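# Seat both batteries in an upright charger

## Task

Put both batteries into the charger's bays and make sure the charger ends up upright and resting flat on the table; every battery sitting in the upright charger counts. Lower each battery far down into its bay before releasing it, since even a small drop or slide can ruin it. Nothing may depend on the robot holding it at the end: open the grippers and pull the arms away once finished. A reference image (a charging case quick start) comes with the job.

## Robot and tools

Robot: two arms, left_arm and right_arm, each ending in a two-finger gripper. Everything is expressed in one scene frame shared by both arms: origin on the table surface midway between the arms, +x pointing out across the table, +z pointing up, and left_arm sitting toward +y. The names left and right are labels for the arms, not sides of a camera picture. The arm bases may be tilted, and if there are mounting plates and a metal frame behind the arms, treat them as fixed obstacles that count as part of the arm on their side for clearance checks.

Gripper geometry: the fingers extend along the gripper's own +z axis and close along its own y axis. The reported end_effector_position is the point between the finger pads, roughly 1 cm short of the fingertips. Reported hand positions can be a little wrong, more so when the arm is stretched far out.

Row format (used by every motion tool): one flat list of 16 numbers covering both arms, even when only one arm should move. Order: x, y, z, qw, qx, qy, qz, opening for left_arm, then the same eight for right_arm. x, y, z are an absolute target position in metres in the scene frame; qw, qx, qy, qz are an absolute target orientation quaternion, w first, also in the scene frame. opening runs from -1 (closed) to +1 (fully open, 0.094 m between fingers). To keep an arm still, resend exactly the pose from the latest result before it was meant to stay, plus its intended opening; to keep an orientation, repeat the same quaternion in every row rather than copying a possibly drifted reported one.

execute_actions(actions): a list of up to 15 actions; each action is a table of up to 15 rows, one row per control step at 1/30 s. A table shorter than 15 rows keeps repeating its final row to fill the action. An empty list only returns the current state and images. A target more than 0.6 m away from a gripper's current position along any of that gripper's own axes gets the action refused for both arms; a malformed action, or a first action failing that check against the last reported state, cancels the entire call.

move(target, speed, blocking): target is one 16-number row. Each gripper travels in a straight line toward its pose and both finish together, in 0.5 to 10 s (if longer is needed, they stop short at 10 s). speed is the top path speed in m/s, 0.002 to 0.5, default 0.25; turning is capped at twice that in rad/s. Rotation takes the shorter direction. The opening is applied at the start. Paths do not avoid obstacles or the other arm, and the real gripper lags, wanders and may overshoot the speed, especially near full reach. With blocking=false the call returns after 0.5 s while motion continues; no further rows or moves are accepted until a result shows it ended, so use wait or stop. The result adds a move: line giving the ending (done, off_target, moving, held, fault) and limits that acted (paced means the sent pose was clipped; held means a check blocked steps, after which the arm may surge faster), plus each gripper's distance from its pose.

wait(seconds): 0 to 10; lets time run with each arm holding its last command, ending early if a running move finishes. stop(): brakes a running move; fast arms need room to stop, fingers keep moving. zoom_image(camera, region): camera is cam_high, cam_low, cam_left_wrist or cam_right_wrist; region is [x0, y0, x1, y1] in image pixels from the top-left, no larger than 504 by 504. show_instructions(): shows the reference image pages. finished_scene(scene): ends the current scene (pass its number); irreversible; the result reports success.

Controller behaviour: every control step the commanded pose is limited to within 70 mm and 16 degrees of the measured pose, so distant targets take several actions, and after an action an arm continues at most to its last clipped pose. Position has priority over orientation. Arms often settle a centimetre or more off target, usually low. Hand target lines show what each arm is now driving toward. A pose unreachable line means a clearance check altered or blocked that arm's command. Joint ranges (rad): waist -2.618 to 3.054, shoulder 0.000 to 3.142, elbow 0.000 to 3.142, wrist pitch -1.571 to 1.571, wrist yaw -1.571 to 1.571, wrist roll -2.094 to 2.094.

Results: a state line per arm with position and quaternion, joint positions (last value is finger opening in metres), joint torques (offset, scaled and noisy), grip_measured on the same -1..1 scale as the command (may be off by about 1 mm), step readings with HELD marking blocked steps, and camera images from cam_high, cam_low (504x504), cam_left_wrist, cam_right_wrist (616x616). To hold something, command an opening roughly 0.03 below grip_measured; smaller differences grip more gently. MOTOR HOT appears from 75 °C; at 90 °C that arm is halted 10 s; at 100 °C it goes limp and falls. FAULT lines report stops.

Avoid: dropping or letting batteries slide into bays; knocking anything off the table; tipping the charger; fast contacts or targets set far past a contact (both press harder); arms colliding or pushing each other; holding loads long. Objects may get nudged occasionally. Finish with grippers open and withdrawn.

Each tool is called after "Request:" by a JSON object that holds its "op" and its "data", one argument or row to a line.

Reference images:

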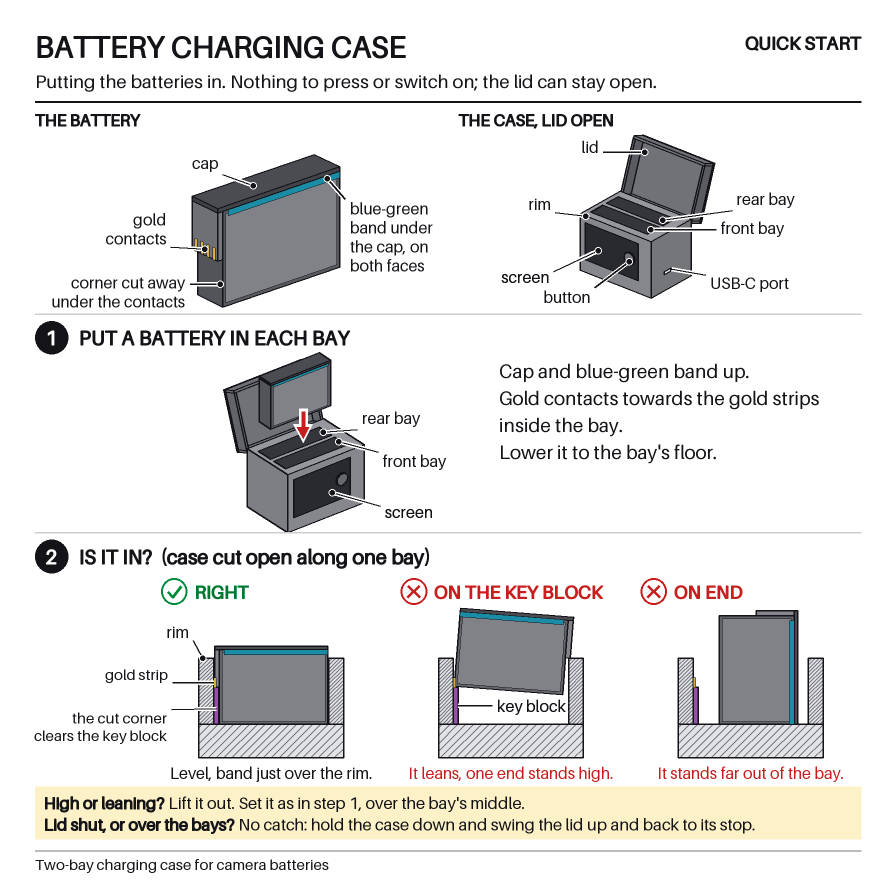

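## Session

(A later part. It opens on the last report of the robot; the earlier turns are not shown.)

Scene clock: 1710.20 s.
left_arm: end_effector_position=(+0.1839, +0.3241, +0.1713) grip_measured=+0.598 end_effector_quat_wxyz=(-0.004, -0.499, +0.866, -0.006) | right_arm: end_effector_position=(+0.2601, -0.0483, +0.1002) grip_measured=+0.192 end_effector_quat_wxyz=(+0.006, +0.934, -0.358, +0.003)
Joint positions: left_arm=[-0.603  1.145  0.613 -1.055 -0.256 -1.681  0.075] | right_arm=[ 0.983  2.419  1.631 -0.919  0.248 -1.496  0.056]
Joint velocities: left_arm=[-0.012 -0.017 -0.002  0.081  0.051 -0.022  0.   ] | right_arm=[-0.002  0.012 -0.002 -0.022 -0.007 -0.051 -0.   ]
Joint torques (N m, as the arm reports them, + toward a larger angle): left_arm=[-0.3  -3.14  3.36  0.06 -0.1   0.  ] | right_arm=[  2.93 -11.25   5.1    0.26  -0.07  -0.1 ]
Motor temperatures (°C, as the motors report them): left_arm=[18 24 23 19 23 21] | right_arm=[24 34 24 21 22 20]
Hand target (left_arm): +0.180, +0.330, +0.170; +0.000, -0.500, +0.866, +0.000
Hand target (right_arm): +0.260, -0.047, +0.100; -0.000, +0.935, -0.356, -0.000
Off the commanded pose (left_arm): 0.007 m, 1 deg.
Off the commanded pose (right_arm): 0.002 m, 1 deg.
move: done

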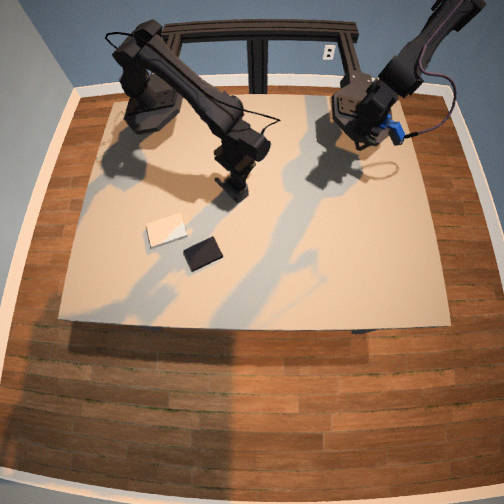

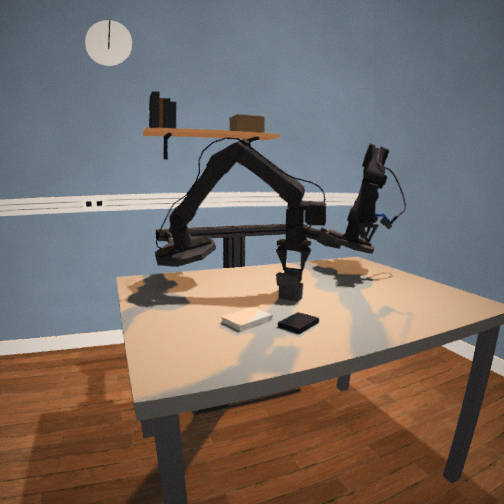

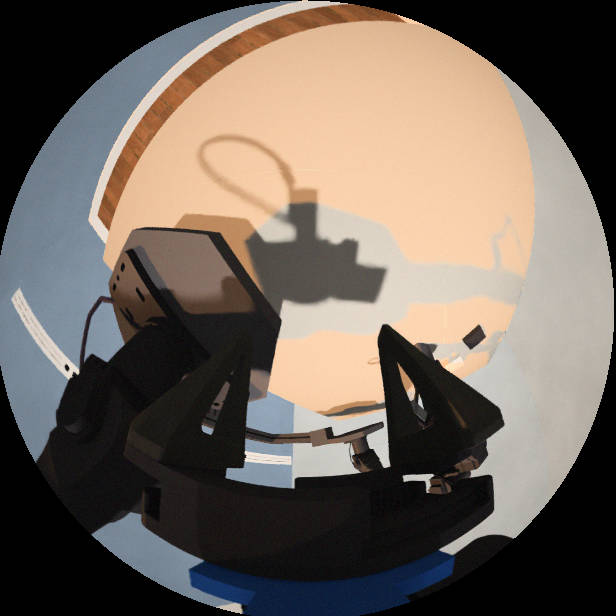

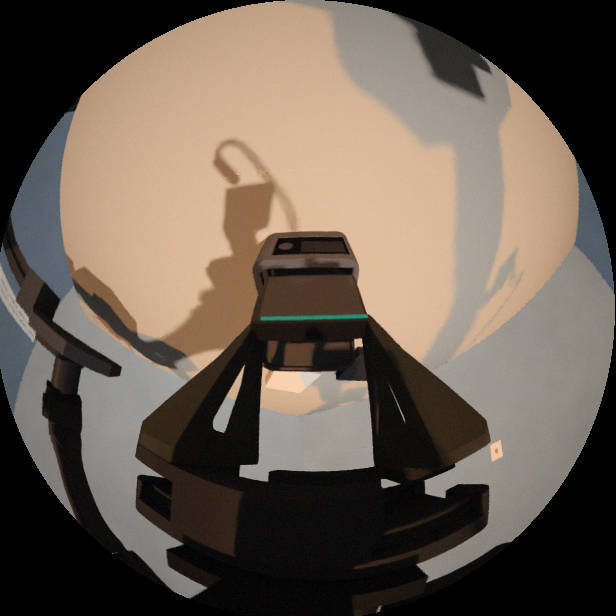

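Request:
{"op": "move", "data": {
  "target": [0.18,0.33,0.17,0,-0.5,0.866,0,0.6,0.2602,-0.0465,0.082,0,-0.9346,0.3558,0,0.165],
  "speed": 0.02
}}

Request:
{"op": "zoom_image", "data": {
  "camera": "cam_right_wrist",
  "region": [230,190,390,320]
}}

Scene clock: 1714.30 s.
left_arm: end_effector_position=(+0.1839, +0.3241, +0.1713) grip_measured=+0.598 end_effector_quat_wxyz=(-0.004, -0.499, +0.866, -0.006) | right_arm: end_effector_position=(+0.2610, -0.0465, +0.0922) grip_measured=+0.192 end_effector_quat_wxyz=(+0.004, +0.935, -0.355, +0.004)
Joint positions: left_arm=[-0.603  1.145  0.613 -1.055 -0.256 -1.681  0.075] | right_arm=[ 0.981  2.434  1.623 -0.89   0.25  -1.506  0.056]
Joint velocities: left_arm=[-0.002  0.002 -0.012  0.051  0.007  0.007 -0.001] | right_arm=[ 0.007 -0.002  0.002  0.007  0.022 -0.066 -0.002]
Joint torques (N m, as the arm reports them, + toward a larger angle): left_arm=[-0.23 -3.23  3.52  0.06 -0.12  0.04] | right_arm=[  2.38 -10.35   3.53   0.57  -0.07  -0.09]
Motor temperatures (°C, as the motors report them): left_arm=[18 24 23 19 23 21] | right_arm=[24 34 24 21 22 20]
Hand target (left_arm): +0.180, +0.330, +0.170; +0.000, -0.500, +0.866, +0.000
Hand target (right_arm): +0.260, -0.047, +0.082; +0.001, +0.935, -0.356, -0.000
Off the commanded pose (left_arm): 0.007 m, 1 deg.
Off the commanded pose (right_arm): 0.010 m, 1 deg.
move: done

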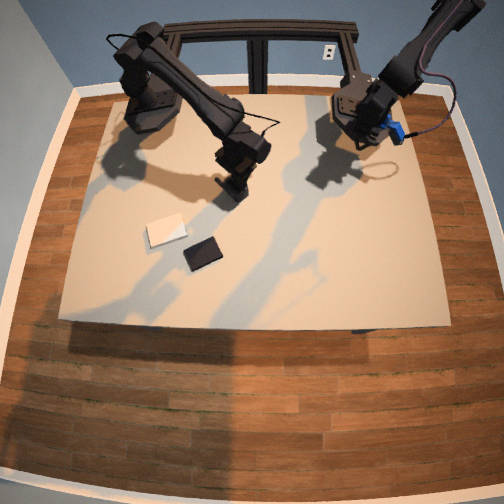

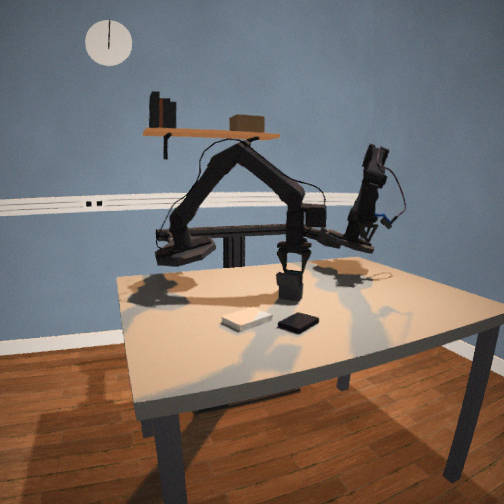

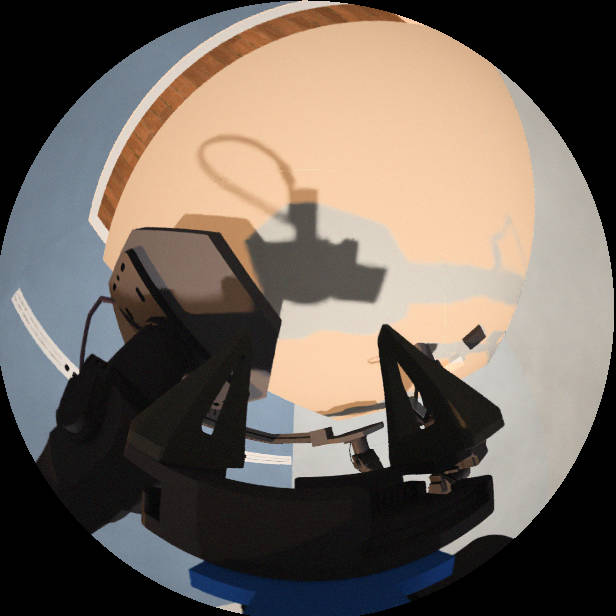

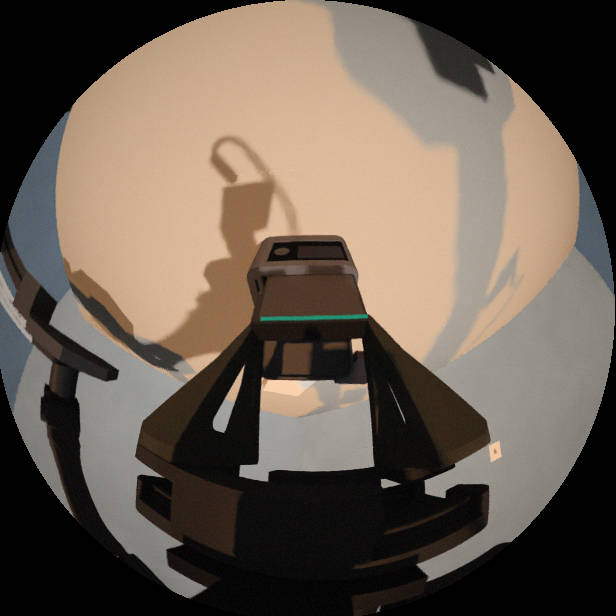

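Region (230, 190, 390, 320) of cam_right_wrist's 616x616 image, scaled by 3.150, with more detail than that image has; it fills the top 410 rows of this view, and the rest is white.

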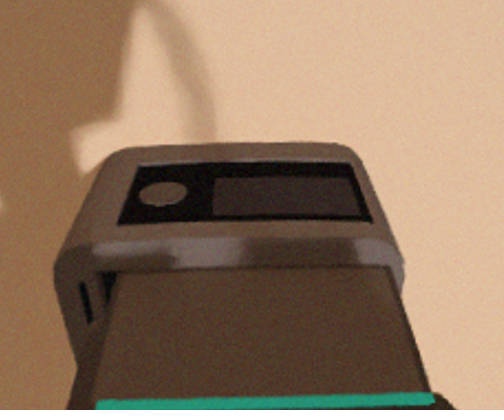

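Request:
{"op": "move", "data": {
  "target": [0.18,0.33,0.17,0,-0.5,0.866,0,0.6,0.2549,-0.0419,0.14,0,-0.9346,0.3558,0,0.165],
  "speed": 0.06
}}

Request:
{"op": "move", "data": {
  "target": [0.18,0.33,0.17,0,-0.5,0.866,0,0.6,0.2608,-0.0475,0.100,0,-0.9346,0.3558,0,0.165],
  "speed": 0.04
}}

Request:
{"op": "zoom_image", "data": {
  "camera": "cam_right_wrist",
  "region": [230,190,390,320]
}}

Scene clock: 1729.33 s.
left_arm: end_effector_position=(+0.1839, +0.3241, +0.1713) grip_measured=+0.598 end_effector_quat_wxyz=(-0.004, -0.499, +0.866, -0.006) | right_arm: end_effector_position=(+0.2537, -0.0524, +0.1191) grip_measured=+0.192 end_effector_quat_wxyz=(+0.022, +0.935, -0.355, +0.000)
Joint positions: left_arm=[-0.603  1.145  0.613 -1.055 -0.256 -1.681  0.075] | right_arm=[ 1.002  2.397  1.668 -1.016  0.249 -1.476  0.056]
Joint velocities: left_arm=[ 0.007 -0.002  0.002 -0.022  0.007  0.051 -0.001] | right_arm=[ 0.012 -0.007 -0.007 -0.007 -0.066 -0.051 -0.   ]
Joint torques (N m, as the arm reports them, + toward a larger angle): left_arm=[-0.27 -3.1   3.44  0.06 -0.1   0.02] | right_arm=[  4.49 -13.31   9.08  -0.1   -0.15   0.04]
Motor temperatures (°C, as the motors report them): left_arm=[18 24 23 19 23 21] | right_arm=[24 34 24 21 22 20]
Hand target (left_arm): +0.180, +0.330, +0.170; +0.000, -0.500, +0.866, +0.000
Hand target (right_arm): +0.255, -0.042, +0.140; -0.000, +0.935, -0.356, +0.000
Off the commanded pose (left_arm): 0.007 m, 1 deg.
Off the commanded pose (right_arm): 0.023 m, 3 deg.
move: off_target (right_arm)

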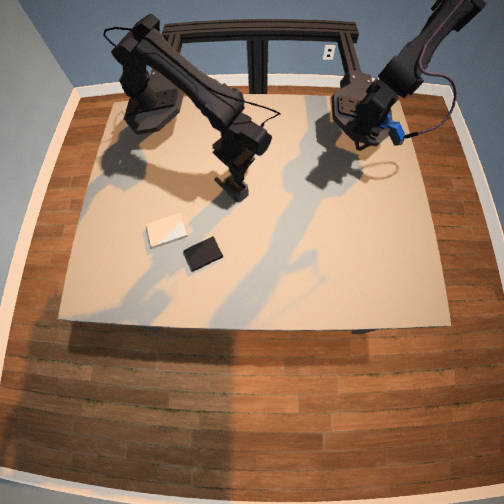

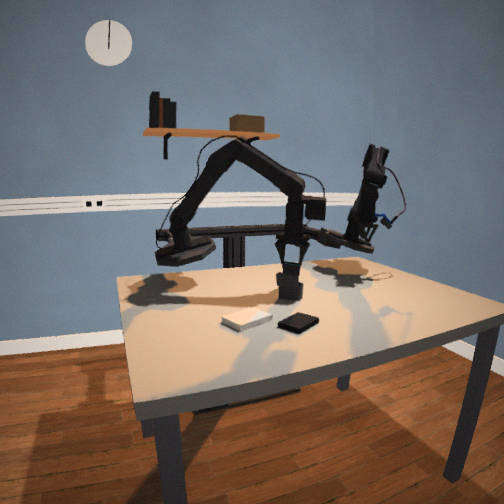

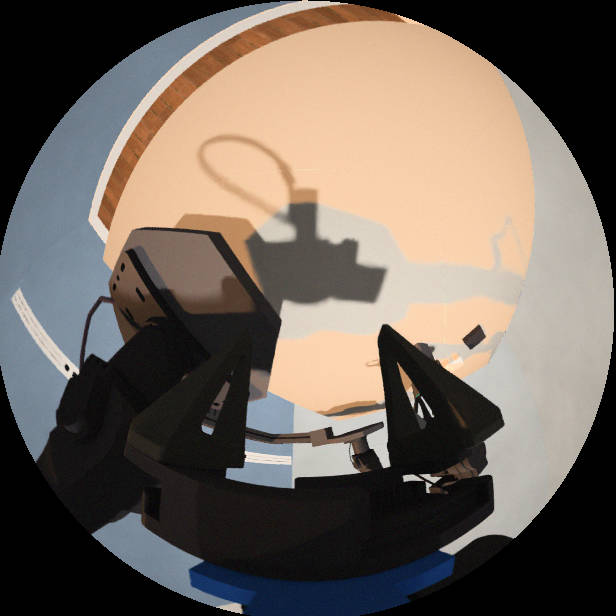

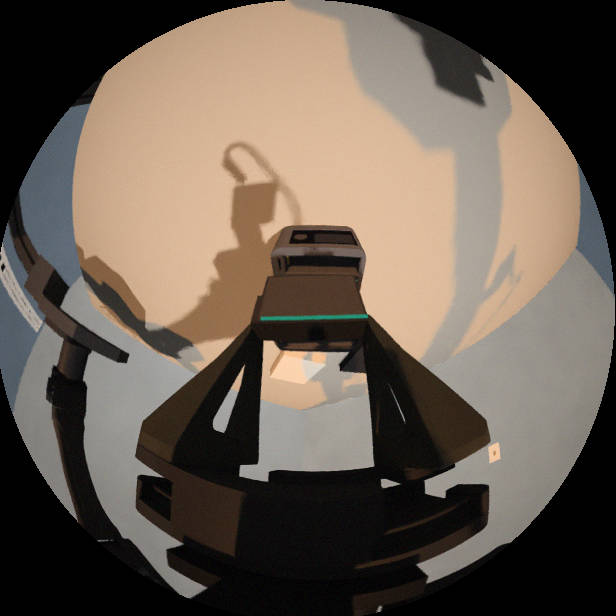

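Scene clock: 1730.37 s.
left_arm: end_effector_position=(+0.1839, +0.3241, +0.1713) grip_measured=+0.598 end_effector_quat_wxyz=(-0.004, -0.499, +0.866, -0.006) | right_arm: end_effector_position=(+0.2610, -0.0494, +0.1001) grip_measured=+0.192 end_effector_quat_wxyz=(+0.006, +0.934, -0.358, +0.003)
Joint positions: left_arm=[-0.603  1.145  0.613 -1.055 -0.256 -1.681  0.075] | right_arm=[ 0.981  2.417  1.628 -0.917  0.249 -1.498  0.056]
Joint velocities: left_arm=[-0.002  0.002 -0.012  0.007  0.007 -0.037 -0.002] | right_arm=[-0.012 -0.022  0.027  0.007  0.007  0.007 -0.001]
Joint torques (N m, as the arm reports them, + toward a larger angle): left_arm=[-0.22 -3.2   3.34  0.08 -0.09  0.03] | right_arm=[  3.04 -11.34   5.15   0.26  -0.09  -0.07]
Motor temperatures (°C, as the motors report them): left_arm=[18 24 23 19 23 21] | right_arm=[24 34 24 21 22 20]
Hand target (left_arm): +0.180, +0.330, +0.170; +0.000, -0.500, +0.866, +0.000
Hand target (right_arm): +0.261, -0.047, +0.100; -0.000, +0.935, -0.356, -0.000
Off the commanded pose (left_arm): 0.007 m, 1 deg.
Off the commanded pose (right_arm): 0.002 m, 1 deg.
move: done

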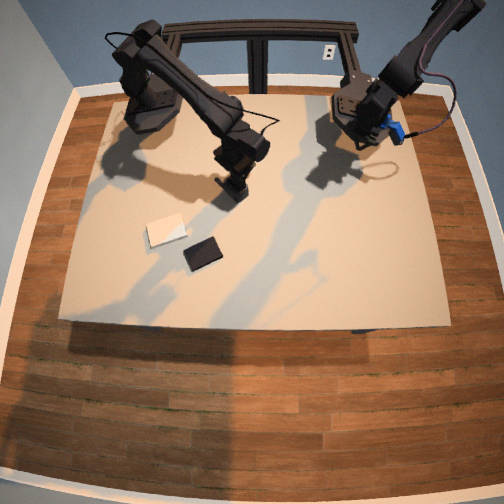

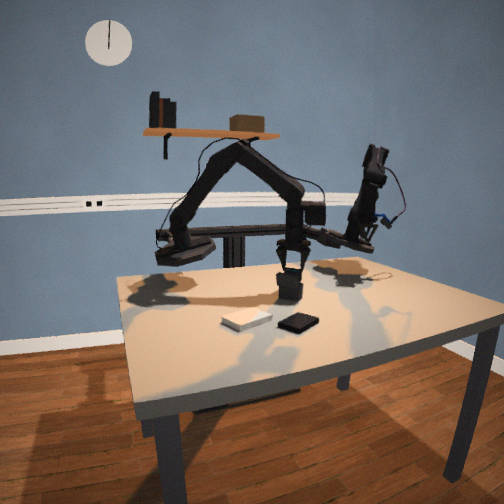

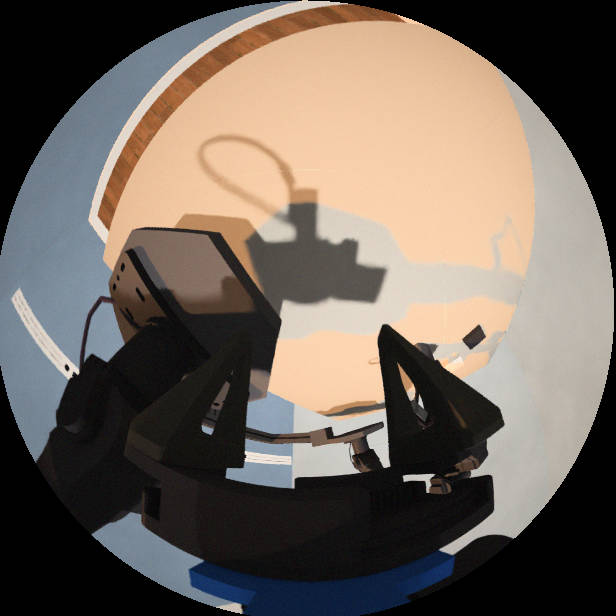

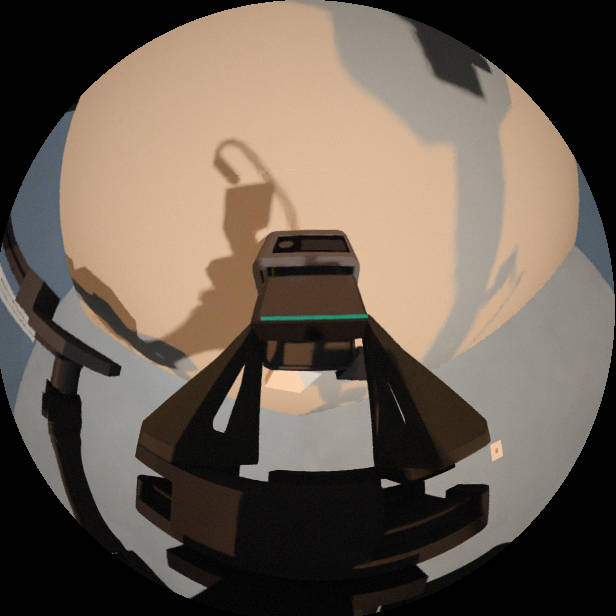

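Region (230, 190, 390, 320) of cam_right_wrist's 616x616 image, scaled by 3.150, with more detail than that image has; it fills the top 410 rows of this view, and the rest is white.

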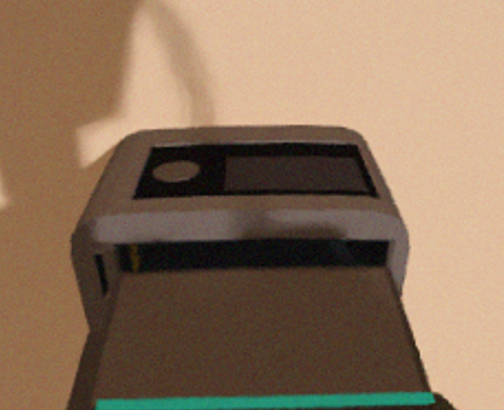

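Request:
{"op": "move", "data": {
  "target": [0.18,0.33,0.17,0,-0.5,0.866,0,0.6,0.2602,-0.0486,0.084,0,-0.9346,0.3558,0,0.165],
  "speed": 0.03
}}

Request:
{"op": "zoom_image", "data": {
  "camera": "cam_right_wrist",
  "region": [230,190,390,320]
}}

Scene clock: 1734.70 s.
left_arm: end_effector_position=(+0.1839, +0.3241, +0.1713) grip_measured=+0.598 end_effector_quat_wxyz=(-0.004, -0.499, +0.866, -0.006) | right_arm: end_effector_position=(+0.2597, -0.0503, +0.0846) grip_measured=+0.192 end_effector_quat_wxyz=(+0.007, +0.934, -0.358, +0.003)
Joint positions: left_arm=[-0.603  1.145  0.613 -1.055 -0.256 -1.681  0.075] | right_arm=[ 0.973  2.438  1.599 -0.867  0.25  -1.507  0.056]
Joint velocities: left_arm=[ 0.007  0.002 -0.002  0.095  0.037 -0.007  0.001] | right_arm=[-0.002 -0.007 -0.007  0.007 -0.168 -0.007 -0.   ]
Joint torques (N m, as the arm reports them, + toward a larger angle): left_arm=[-0.22 -3.22  3.4   0.06 -0.1  -0.01] | right_arm=[  2.83 -11.39   4.98   0.3   -0.11  -0.12]
Motor temperatures (°C, as the motors report them): left_arm=[18 24 23 19 23 21] | right_arm=[24 34 24 21 22 20]
Hand target (left_arm): +0.180, +0.330, +0.170; +0.000, -0.500, +0.866, +0.000
Hand target (right_arm): +0.260, -0.049, +0.084; +0.000, +0.935, -0.356, -0.000
Off the commanded pose (left_arm): 0.007 m, 1 deg.
Off the commanded pose (right_arm): 0.002 m, 1 deg.
move: done

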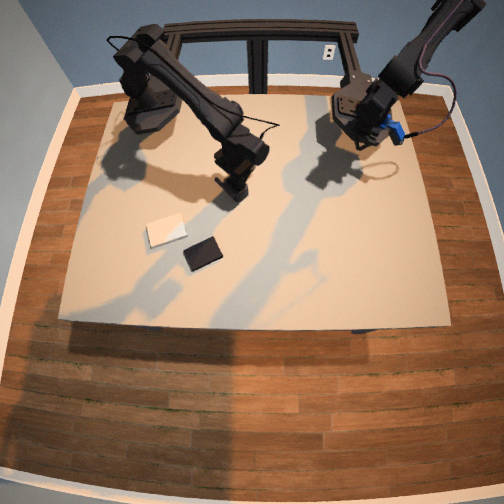

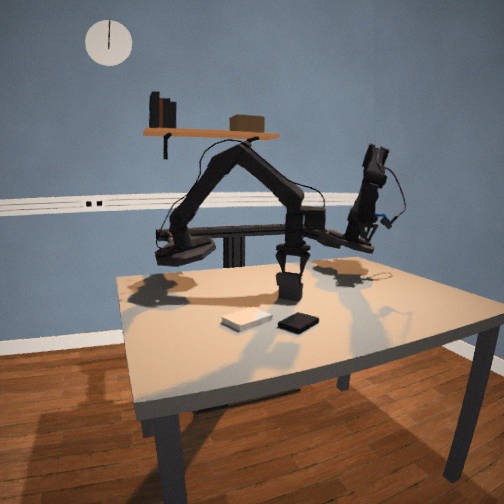

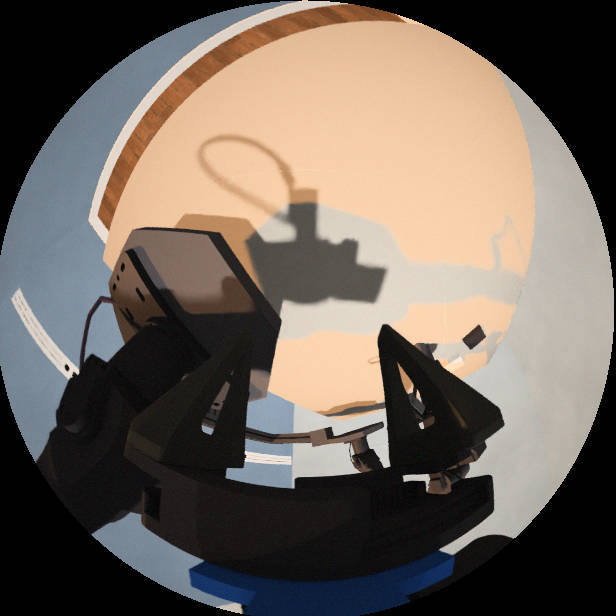

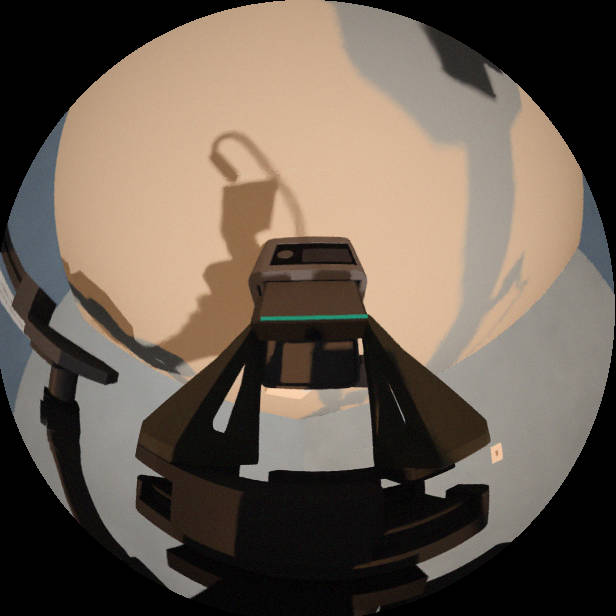

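Region (230, 190, 390, 320) of cam_right_wrist's 616x616 image, scaled by 3.150, with more detail than that image has; it fills the top 410 rows of this view, and the rest is white.

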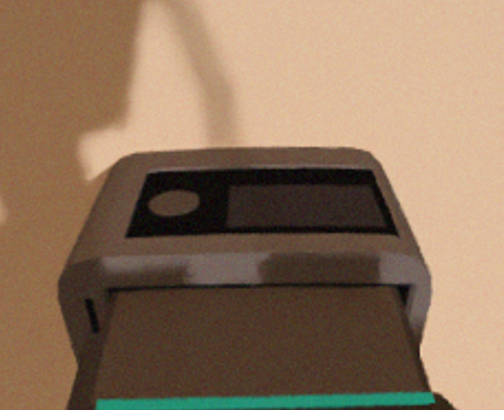

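Request:
{"op": "move", "data": {
  "target": [0.18,0.33,0.17,0,-0.5,0.866,0,0.6,0.2616,-0.0479,0.058,0,-0.9346,0.3558,0,0.165],
  "speed": 0.02
}}

Request:
{"op": "zoom_image", "data": {
  "camera": "cam_right_wrist",
  "region": [210,190,410,350]
}}

Scene clock: 1739.40 s.
left_arm: end_effector_position=(+0.1839, +0.3241, +0.1713) grip_measured=+0.598 end_effector_quat_wxyz=(-0.004, -0.499, +0.866, -0.006) | right_arm: end_effector_position=(+0.2601, -0.0497, +0.0765) grip_measured=+0.192 end_effector_quat_wxyz=(+0.008, +0.936, -0.353, +0.003)
Joint positions: left_arm=[-0.603  1.145  0.613 -1.055 -0.256 -1.681  0.075] | right_arm=[ 0.968  2.456  1.597 -0.846  0.251 -1.522  0.056]
Joint velocities: left_arm=[ 0.007 -0.007  0.007 -0.037 -0.022 -0.022 -0.   ] | right_arm=[-0.007 -0.012  0.007 -0.139 -0.007 -0.022 -0.001]
Joint torques (N m, as the arm reports them, + toward a larger angle): left_arm=[-0.23 -3.21  3.42  0.06 -0.1   0.04] | right_arm=[ 1.9  -8.94  3.1   0.82 -0.09 -0.09]
Motor temperatures (°C, as the motors report them): left_arm=[18 24 23 19 23 21] | right_arm=[24 34 24 21 22 20]
Hand target (left_arm): +0.180, +0.330, +0.170; +0.000, -0.500, +0.866, +0.000
Hand target (right_arm): +0.261, -0.049, +0.059; +0.001, +0.935, -0.356, -0.000
Off the commanded pose (left_arm): 0.007 m, 1 deg.
Off the commanded pose (right_arm): 0.019 m, 1 deg.
move: off_target (right_arm)

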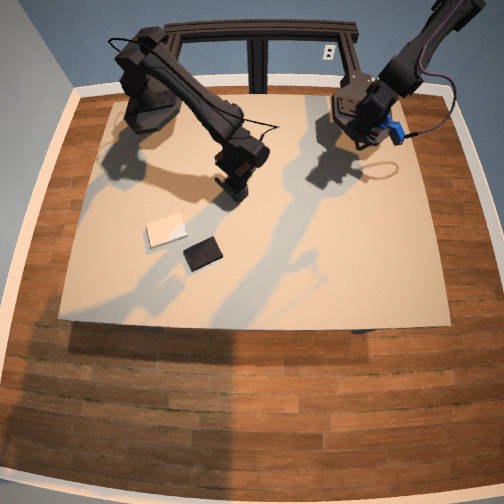

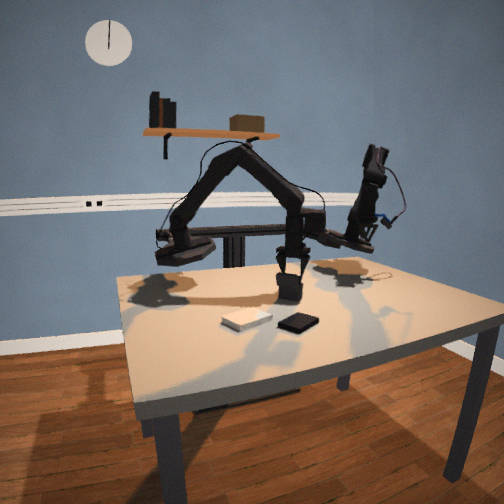

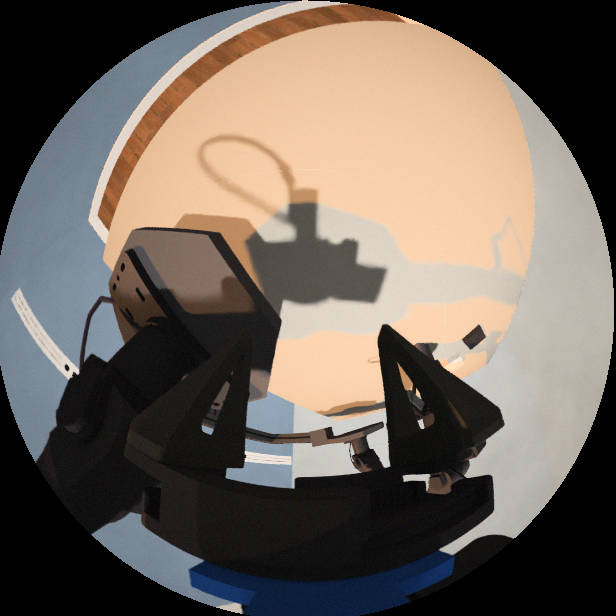

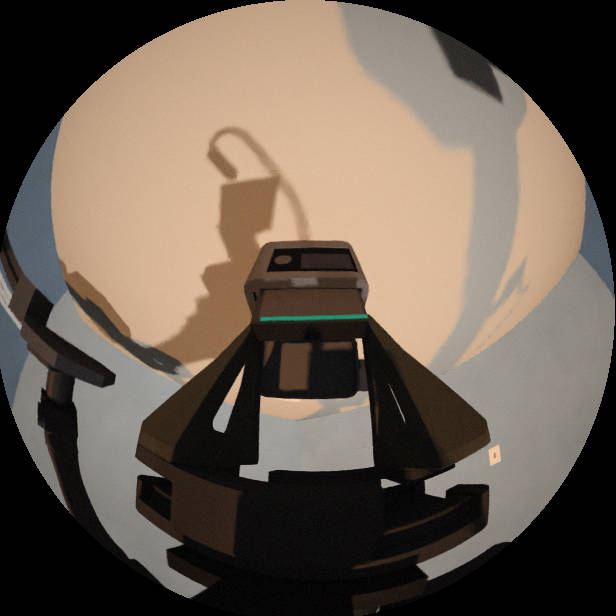

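Region (210, 190, 410, 350) of cam_right_wrist's 616x616 image, scaled by 2.520, with more detail than that image has; it fills the top 403 rows of this view, and the rest is white.

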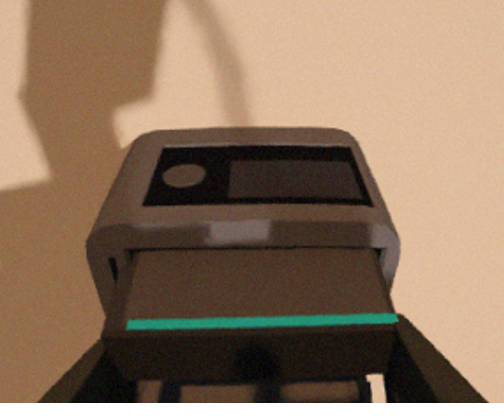

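Request:
{"op": "move", "data": {
  "target": [0.18,0.33,0.17,0,-0.5,0.866,0,0.6,0.2630,-0.0463,0.073,0,-0.9346,0.3558,0,0.165],
  "speed": 0.008
}}

Request:
{"op": "zoom_image", "data": {
  "camera": "cam_right_wrist",
  "region": [210,190,410,350]
}}

Scene clock: 1744.30 s.
left_arm: end_effector_position=(+0.1839, +0.3241, +0.1713) grip_measured=+0.598 end_effector_quat_wxyz=(-0.004, -0.499, +0.866, -0.006) | right_arm: end_effector_position=(+0.2600, -0.0499, +0.0765) grip_measured=+0.192 end_effector_quat_wxyz=(+0.008, +0.936, -0.353, +0.003)
Joint positions: left_arm=[-0.603  1.145  0.613 -1.055 -0.256 -1.681  0.075] | right_arm=[ 0.968  2.456  1.597 -0.848  0.251 -1.522  0.056]
Joint velocities: left_arm=[ 0.012  0.012 -0.002 -0.037 -0.037 -0.022 -0.002] | right_arm=[-0.002 -0.017 -0.012  0.007  0.022 -0.051 -0.001]
Joint torques (N m, as the arm reports them, + toward a larger angle): left_arm=[-0.42 -3.08  3.36  0.06 -0.11  0.02] | right_arm=[  2.5  -10.44   6.2    0.35  -0.08  -0.06]
Motor temperatures (°C, as the motors report them): left_arm=[18 24 23 19 23 21] | right_arm=[24 33 24 22 22 20]
Hand target (left_arm): +0.180, +0.330, +0.170; +0.000, -0.500, +0.866, +0.000
Hand target (right_arm): +0.263, -0.046, +0.073; -0.000, +0.935, -0.356, +0.000
Off the commanded pose (left_arm): 0.007 m, 1 deg.
Off the commanded pose (right_arm): 0.006 m, 1 deg.
move: done

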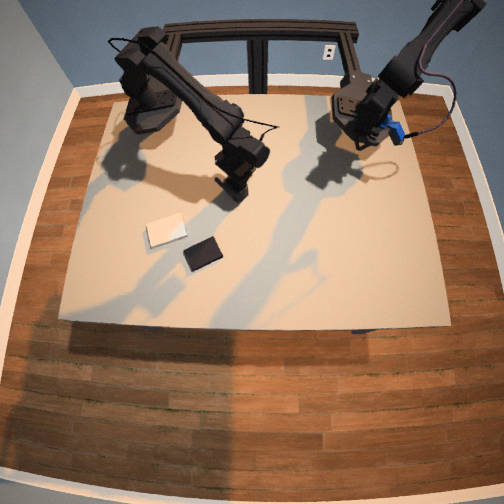

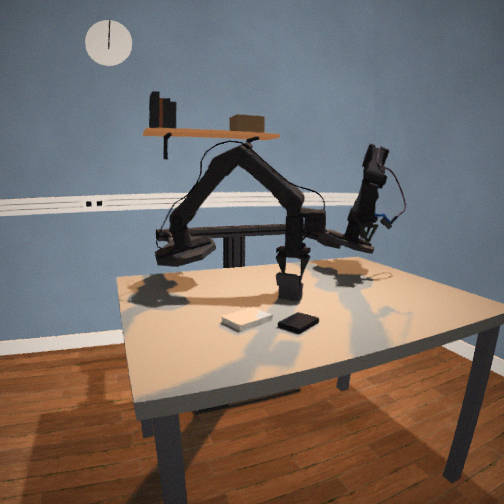

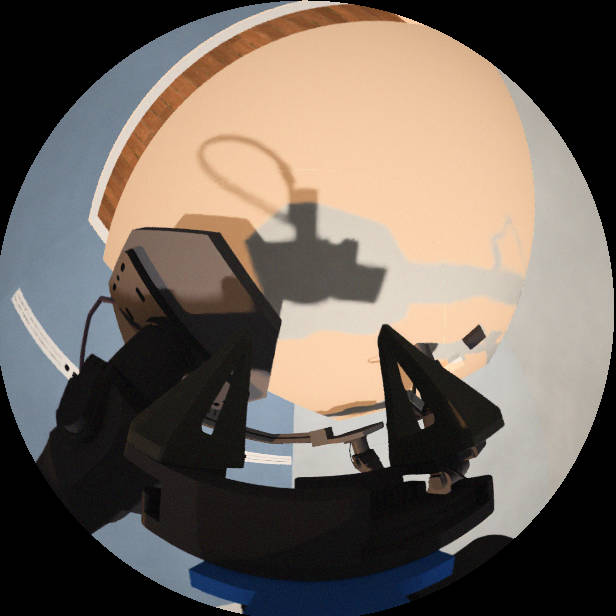

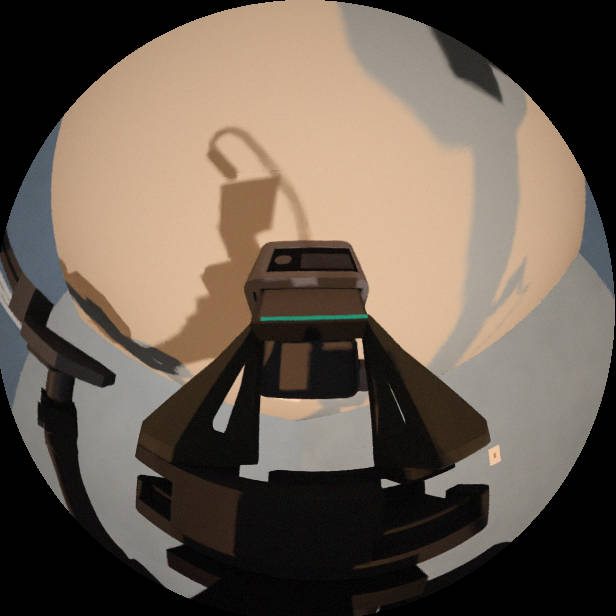

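Region (210, 190, 410, 350) of cam_right_wrist's 616x616 image, scaled by 2.520, with more detail than that image has; it fills the top 403 rows of this view, and the rest is white.

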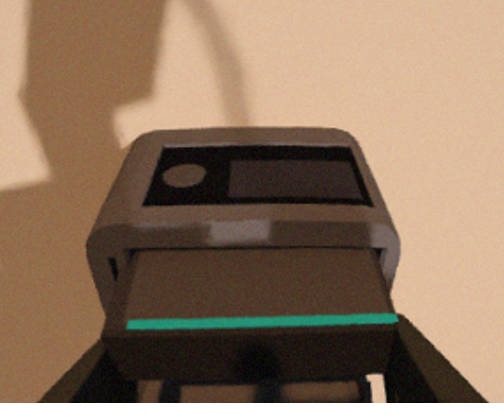

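Request:
{"op": "execute_actions", "data": {
  "actions": [
    [[0.18,0.33,0.17,0,-0.5,0.866,0,0.6,0.2634,-0.0459,0.0765,0,-0.9346,0.3558,0,0.165],[0.18,0.33,0.17,0,-0.5,0.866,0,0.6,0.2636,-0.0457,0.0765,0,-0.9346,0.3558,0,0.165],[0.18,0.33,0.17,0,-0.5,0.866,0,0.6,0.2638,-0.0455,0.0765,0,-0.9346,0.3558,0,0.165],[0.18,0.33,0.17,0,-0.5,0.866,0,0.6,0.2640,-0.0453,0.0765,0,-0.9346,0.3558,0,0.165],[0.18,0.33,0.17,0,-0.5,0.866,0,0.6,0.2642,-0.0451,0.0765,0,-0.9346,0.3558,0,0.165],[0.18,0.33,0.17,0,-0.5,0.866,0,0.6,0.2644,-0.0449,0.0765,0,-0.9346,0.3558,0,0.165],[0.18,0.33,0.17,0,-0.5,0.866,0,0.6,0.2646,-0.0447,0.0765,0,-0.9346,0.3558,0,0.165],[0.18,0.33,0.17,0,-0.5,0.866,0,0.6,0.2648,-0.0445,0.0765,0,-0.9346,0.3558,0,0.165]]
  ]
}}

Scene clock: 1754.57 s.
left_arm: end_effector_position=(+0.1839, +0.3241, +0.1713) grip_measured=+0.598 end_effector_quat_wxyz=(-0.004, -0.499, +0.866, -0.006) | right_arm: end_effector_position=(+0.2600, -0.0499, +0.0765) grip_measured=+0.192 end_effector_quat_wxyz=(+0.008, +0.936, -0.353, +0.003)
Joint positions: left_arm=[-0.603  1.145  0.613 -1.055 -0.256 -1.681  0.075] | right_arm=[ 0.968  2.456  1.597 -0.848  0.251 -1.522  0.056]
Joint velocities: left_arm=[-0.002 -0.017 -0.017 -0.095  0.051  0.037 -0.   ] | right_arm=[-0.027 -0.007 -0.002  0.051 -0.022 -0.037  0.001]
Joint torques (N m, as the arm reports them, + toward a larger angle): left_arm=[-0.28 -3.09  3.34  0.07 -0.11  0.04] | right_arm=[  2.63 -10.22   8.07   0.18  -0.09  -0.02]
Motor temperatures (°C, as the motors report them): left_arm=[18 24 23 19 23 21] | right_arm=[24 33 24 21 22 20]
Hand target (left_arm): +0.180, +0.330, +0.170; +0.000, -0.500, +0.866, +0.000
Hand target (right_arm): +0.265, -0.045, +0.076; -0.000, +0.935, -0.356, +0.000
Off the commanded pose (left_arm): 0.007 m, 1 deg.
Off the commanded pose (right_arm): 0.007 m, 1 deg.
Step readings (end_effector_position):
0: left_arm (+0.1839, +0.3241, +0.1713) | right_arm (+0.2600, -0.0499, +0.0765)
1: left_arm (+0.1839, +0.3241, +0.1713) | right_arm (+0.2600, -0.0499, +0.0765)
2: left_arm (+0.1839, +0.3241, +0.1713) | right_arm (+0.2600, -0.0499, +0.0765)
4: left_arm (+0.1839, +0.3241, +0.1713) | right_arm (+0.2600, -0.0499, +0.0765)
8: left_arm (+0.1839, +0.3241, +0.1713) | right_arm (+0.2600, -0.0499, +0.0765)
15: end_effector_position above

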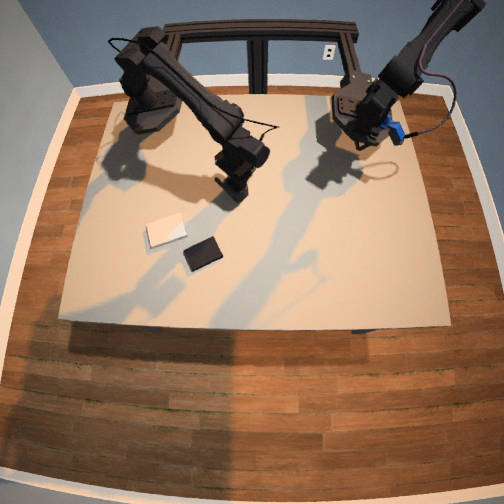

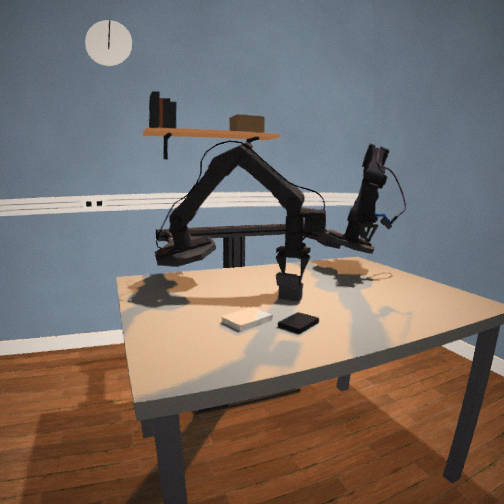

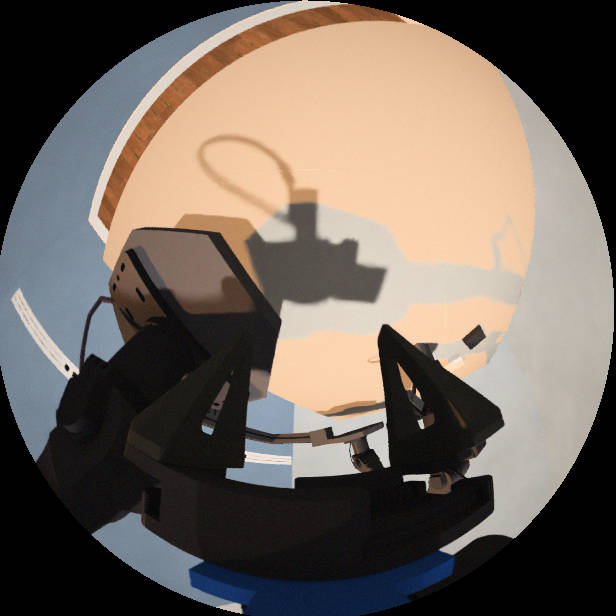

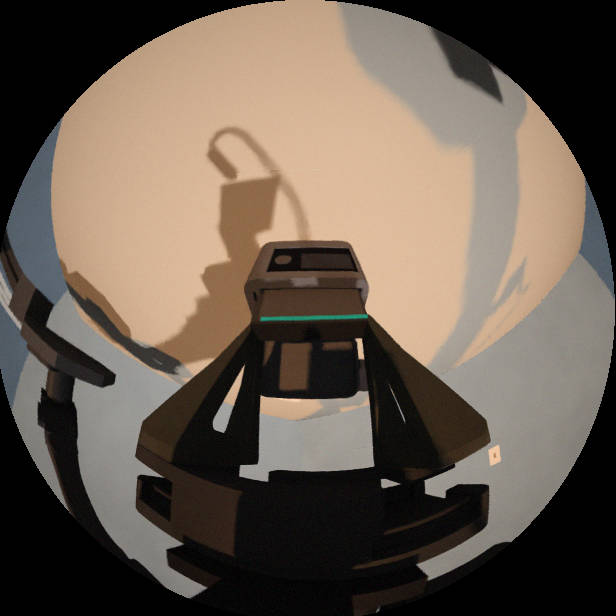

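Request:
{"op": "execute_actions", "data": {
  "actions": [
    [[0.18,0.33,0.17,0,-0.5,0.866,0,0.6,0.2630,-0.0463,0.0765,0.001,-0.9346,0.3558,0,0.165],[0.18,0.33,0.17,0,-0.5,0.866,0,0.6,0.2623,-0.0471,0.0765,0.002,-0.9346,0.3558,-0.001,0.165],[0.18,0.33,0.17,0,-0.5,0.866,0,0.6,0.2623,-0.0471,0.0765,0.003,-0.9346,0.3558,-0.001,0.165],[0.18,0.33,0.17,0,-0.5,0.866,0,0.6,0.2623,-0.0471,0.0765,0.004,-0.9346,0.3558,-0.0015,0.165],[0.18,0.33,0.17,0,-0.5,0.866,0,0.6,0.2623,-0.0471,0.0765,0.0047,-0.9346,0.3558,-0.0018,0.165]]
  ]
}}

Scene clock: 1773.10 s.
left_arm: end_effector_position=(+0.1839, +0.3241, +0.1713) grip_measured=+0.598 end_effector_quat_wxyz=(-0.004, -0.499, +0.866, -0.006) | right_arm: end_effector_position=(+0.2600, -0.0499, +0.0765) grip_measured=+0.192 end_effector_quat_wxyz=(+0.008, +0.936, -0.353, +0.003)
Joint positions: left_arm=[-0.603  1.145  0.613 -1.055 -0.256 -1.681  0.075] | right_arm=[ 0.968  2.456  1.597 -0.848  0.251 -1.522  0.056]
Joint velocities: left_arm=[-0.002 -0.012 -0.002 -0.007  0.007 -0.007  0.   ] | right_arm=[ 0.012 -0.012  0.012  0.022  0.051  0.022 -0.   ]
Joint torques (N m, as the arm reports them, + toward a larger angle): left_arm=[-0.38 -3.24  3.42  0.08 -0.12  0.04] | right_arm=[  2.79 -11.86   4.57   0.42  -0.08  -0.04]
Motor temperatures (°C, as the motors report them): left_arm=[18 24 23 19 23 21] | right_arm=[24 33 25 21 22 20]
Hand target (left_arm): +0.180, +0.330, +0.170; +0.000, -0.500, +0.866, +0.000
Hand target (right_arm): +0.262, -0.047, +0.076; -0.004, +0.935, -0.356, +0.002
Off the commanded pose (left_arm): 0.007 m, 1 deg.
Off the commanded pose (right_arm): 0.004 m, 2 deg.
Step readings (end_effector_position):
0: left_arm (+0.1839, +0.3241, +0.1713) | right_arm (+0.2600, -0.0499, +0.0765)
1: left_arm (+0.1839, +0.3241, +0.1713) | right_arm (+0.2600, -0.0499, +0.0765)
2: left_arm (+0.1839, +0.3241, +0.1713) | right_arm (+0.2600, -0.0499, +0.0765)
4: left_arm (+0.1839, +0.3241, +0.1713) | right_arm (+0.2600, -0.0499, +0.0765)
8: left_arm (+0.1839, +0.3241, +0.1713) | right_arm (+0.2600, -0.0499, +0.0765)
15: end_effector_position above

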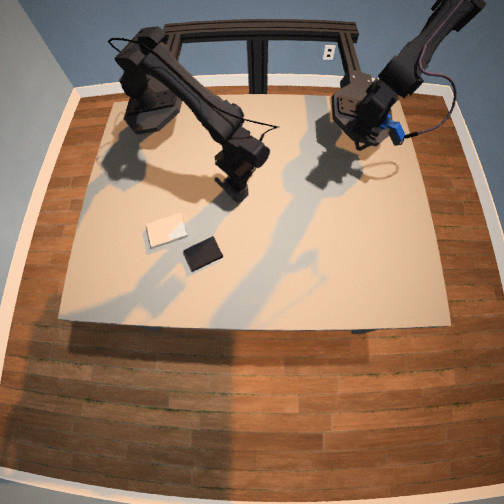

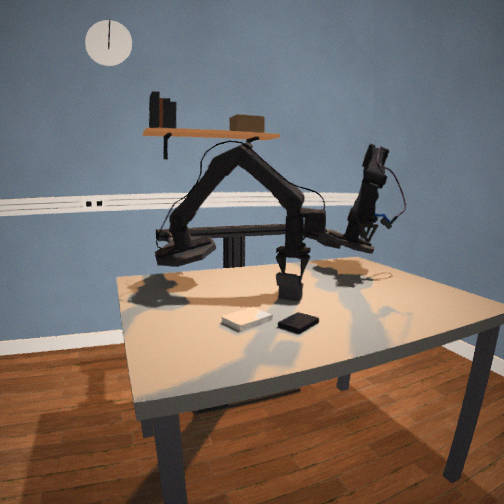

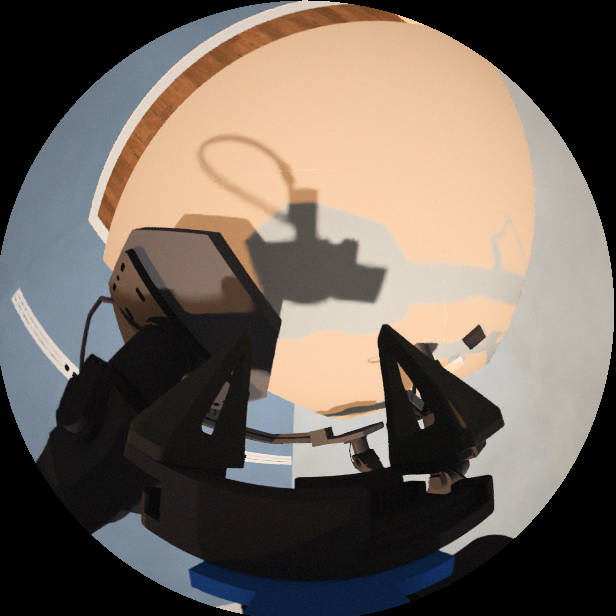

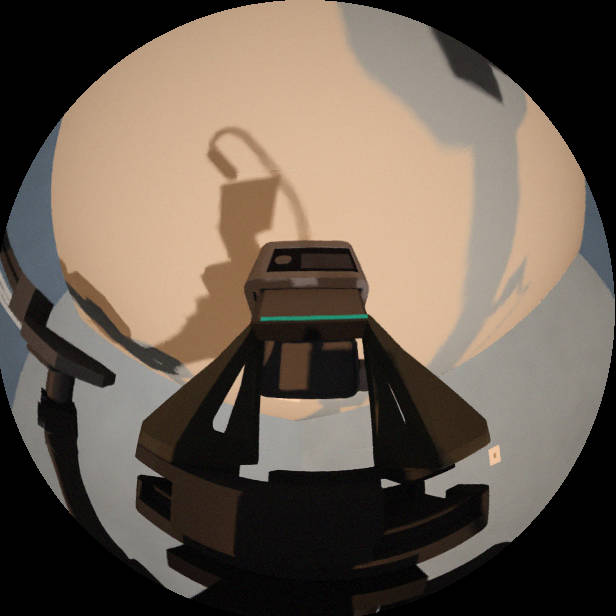

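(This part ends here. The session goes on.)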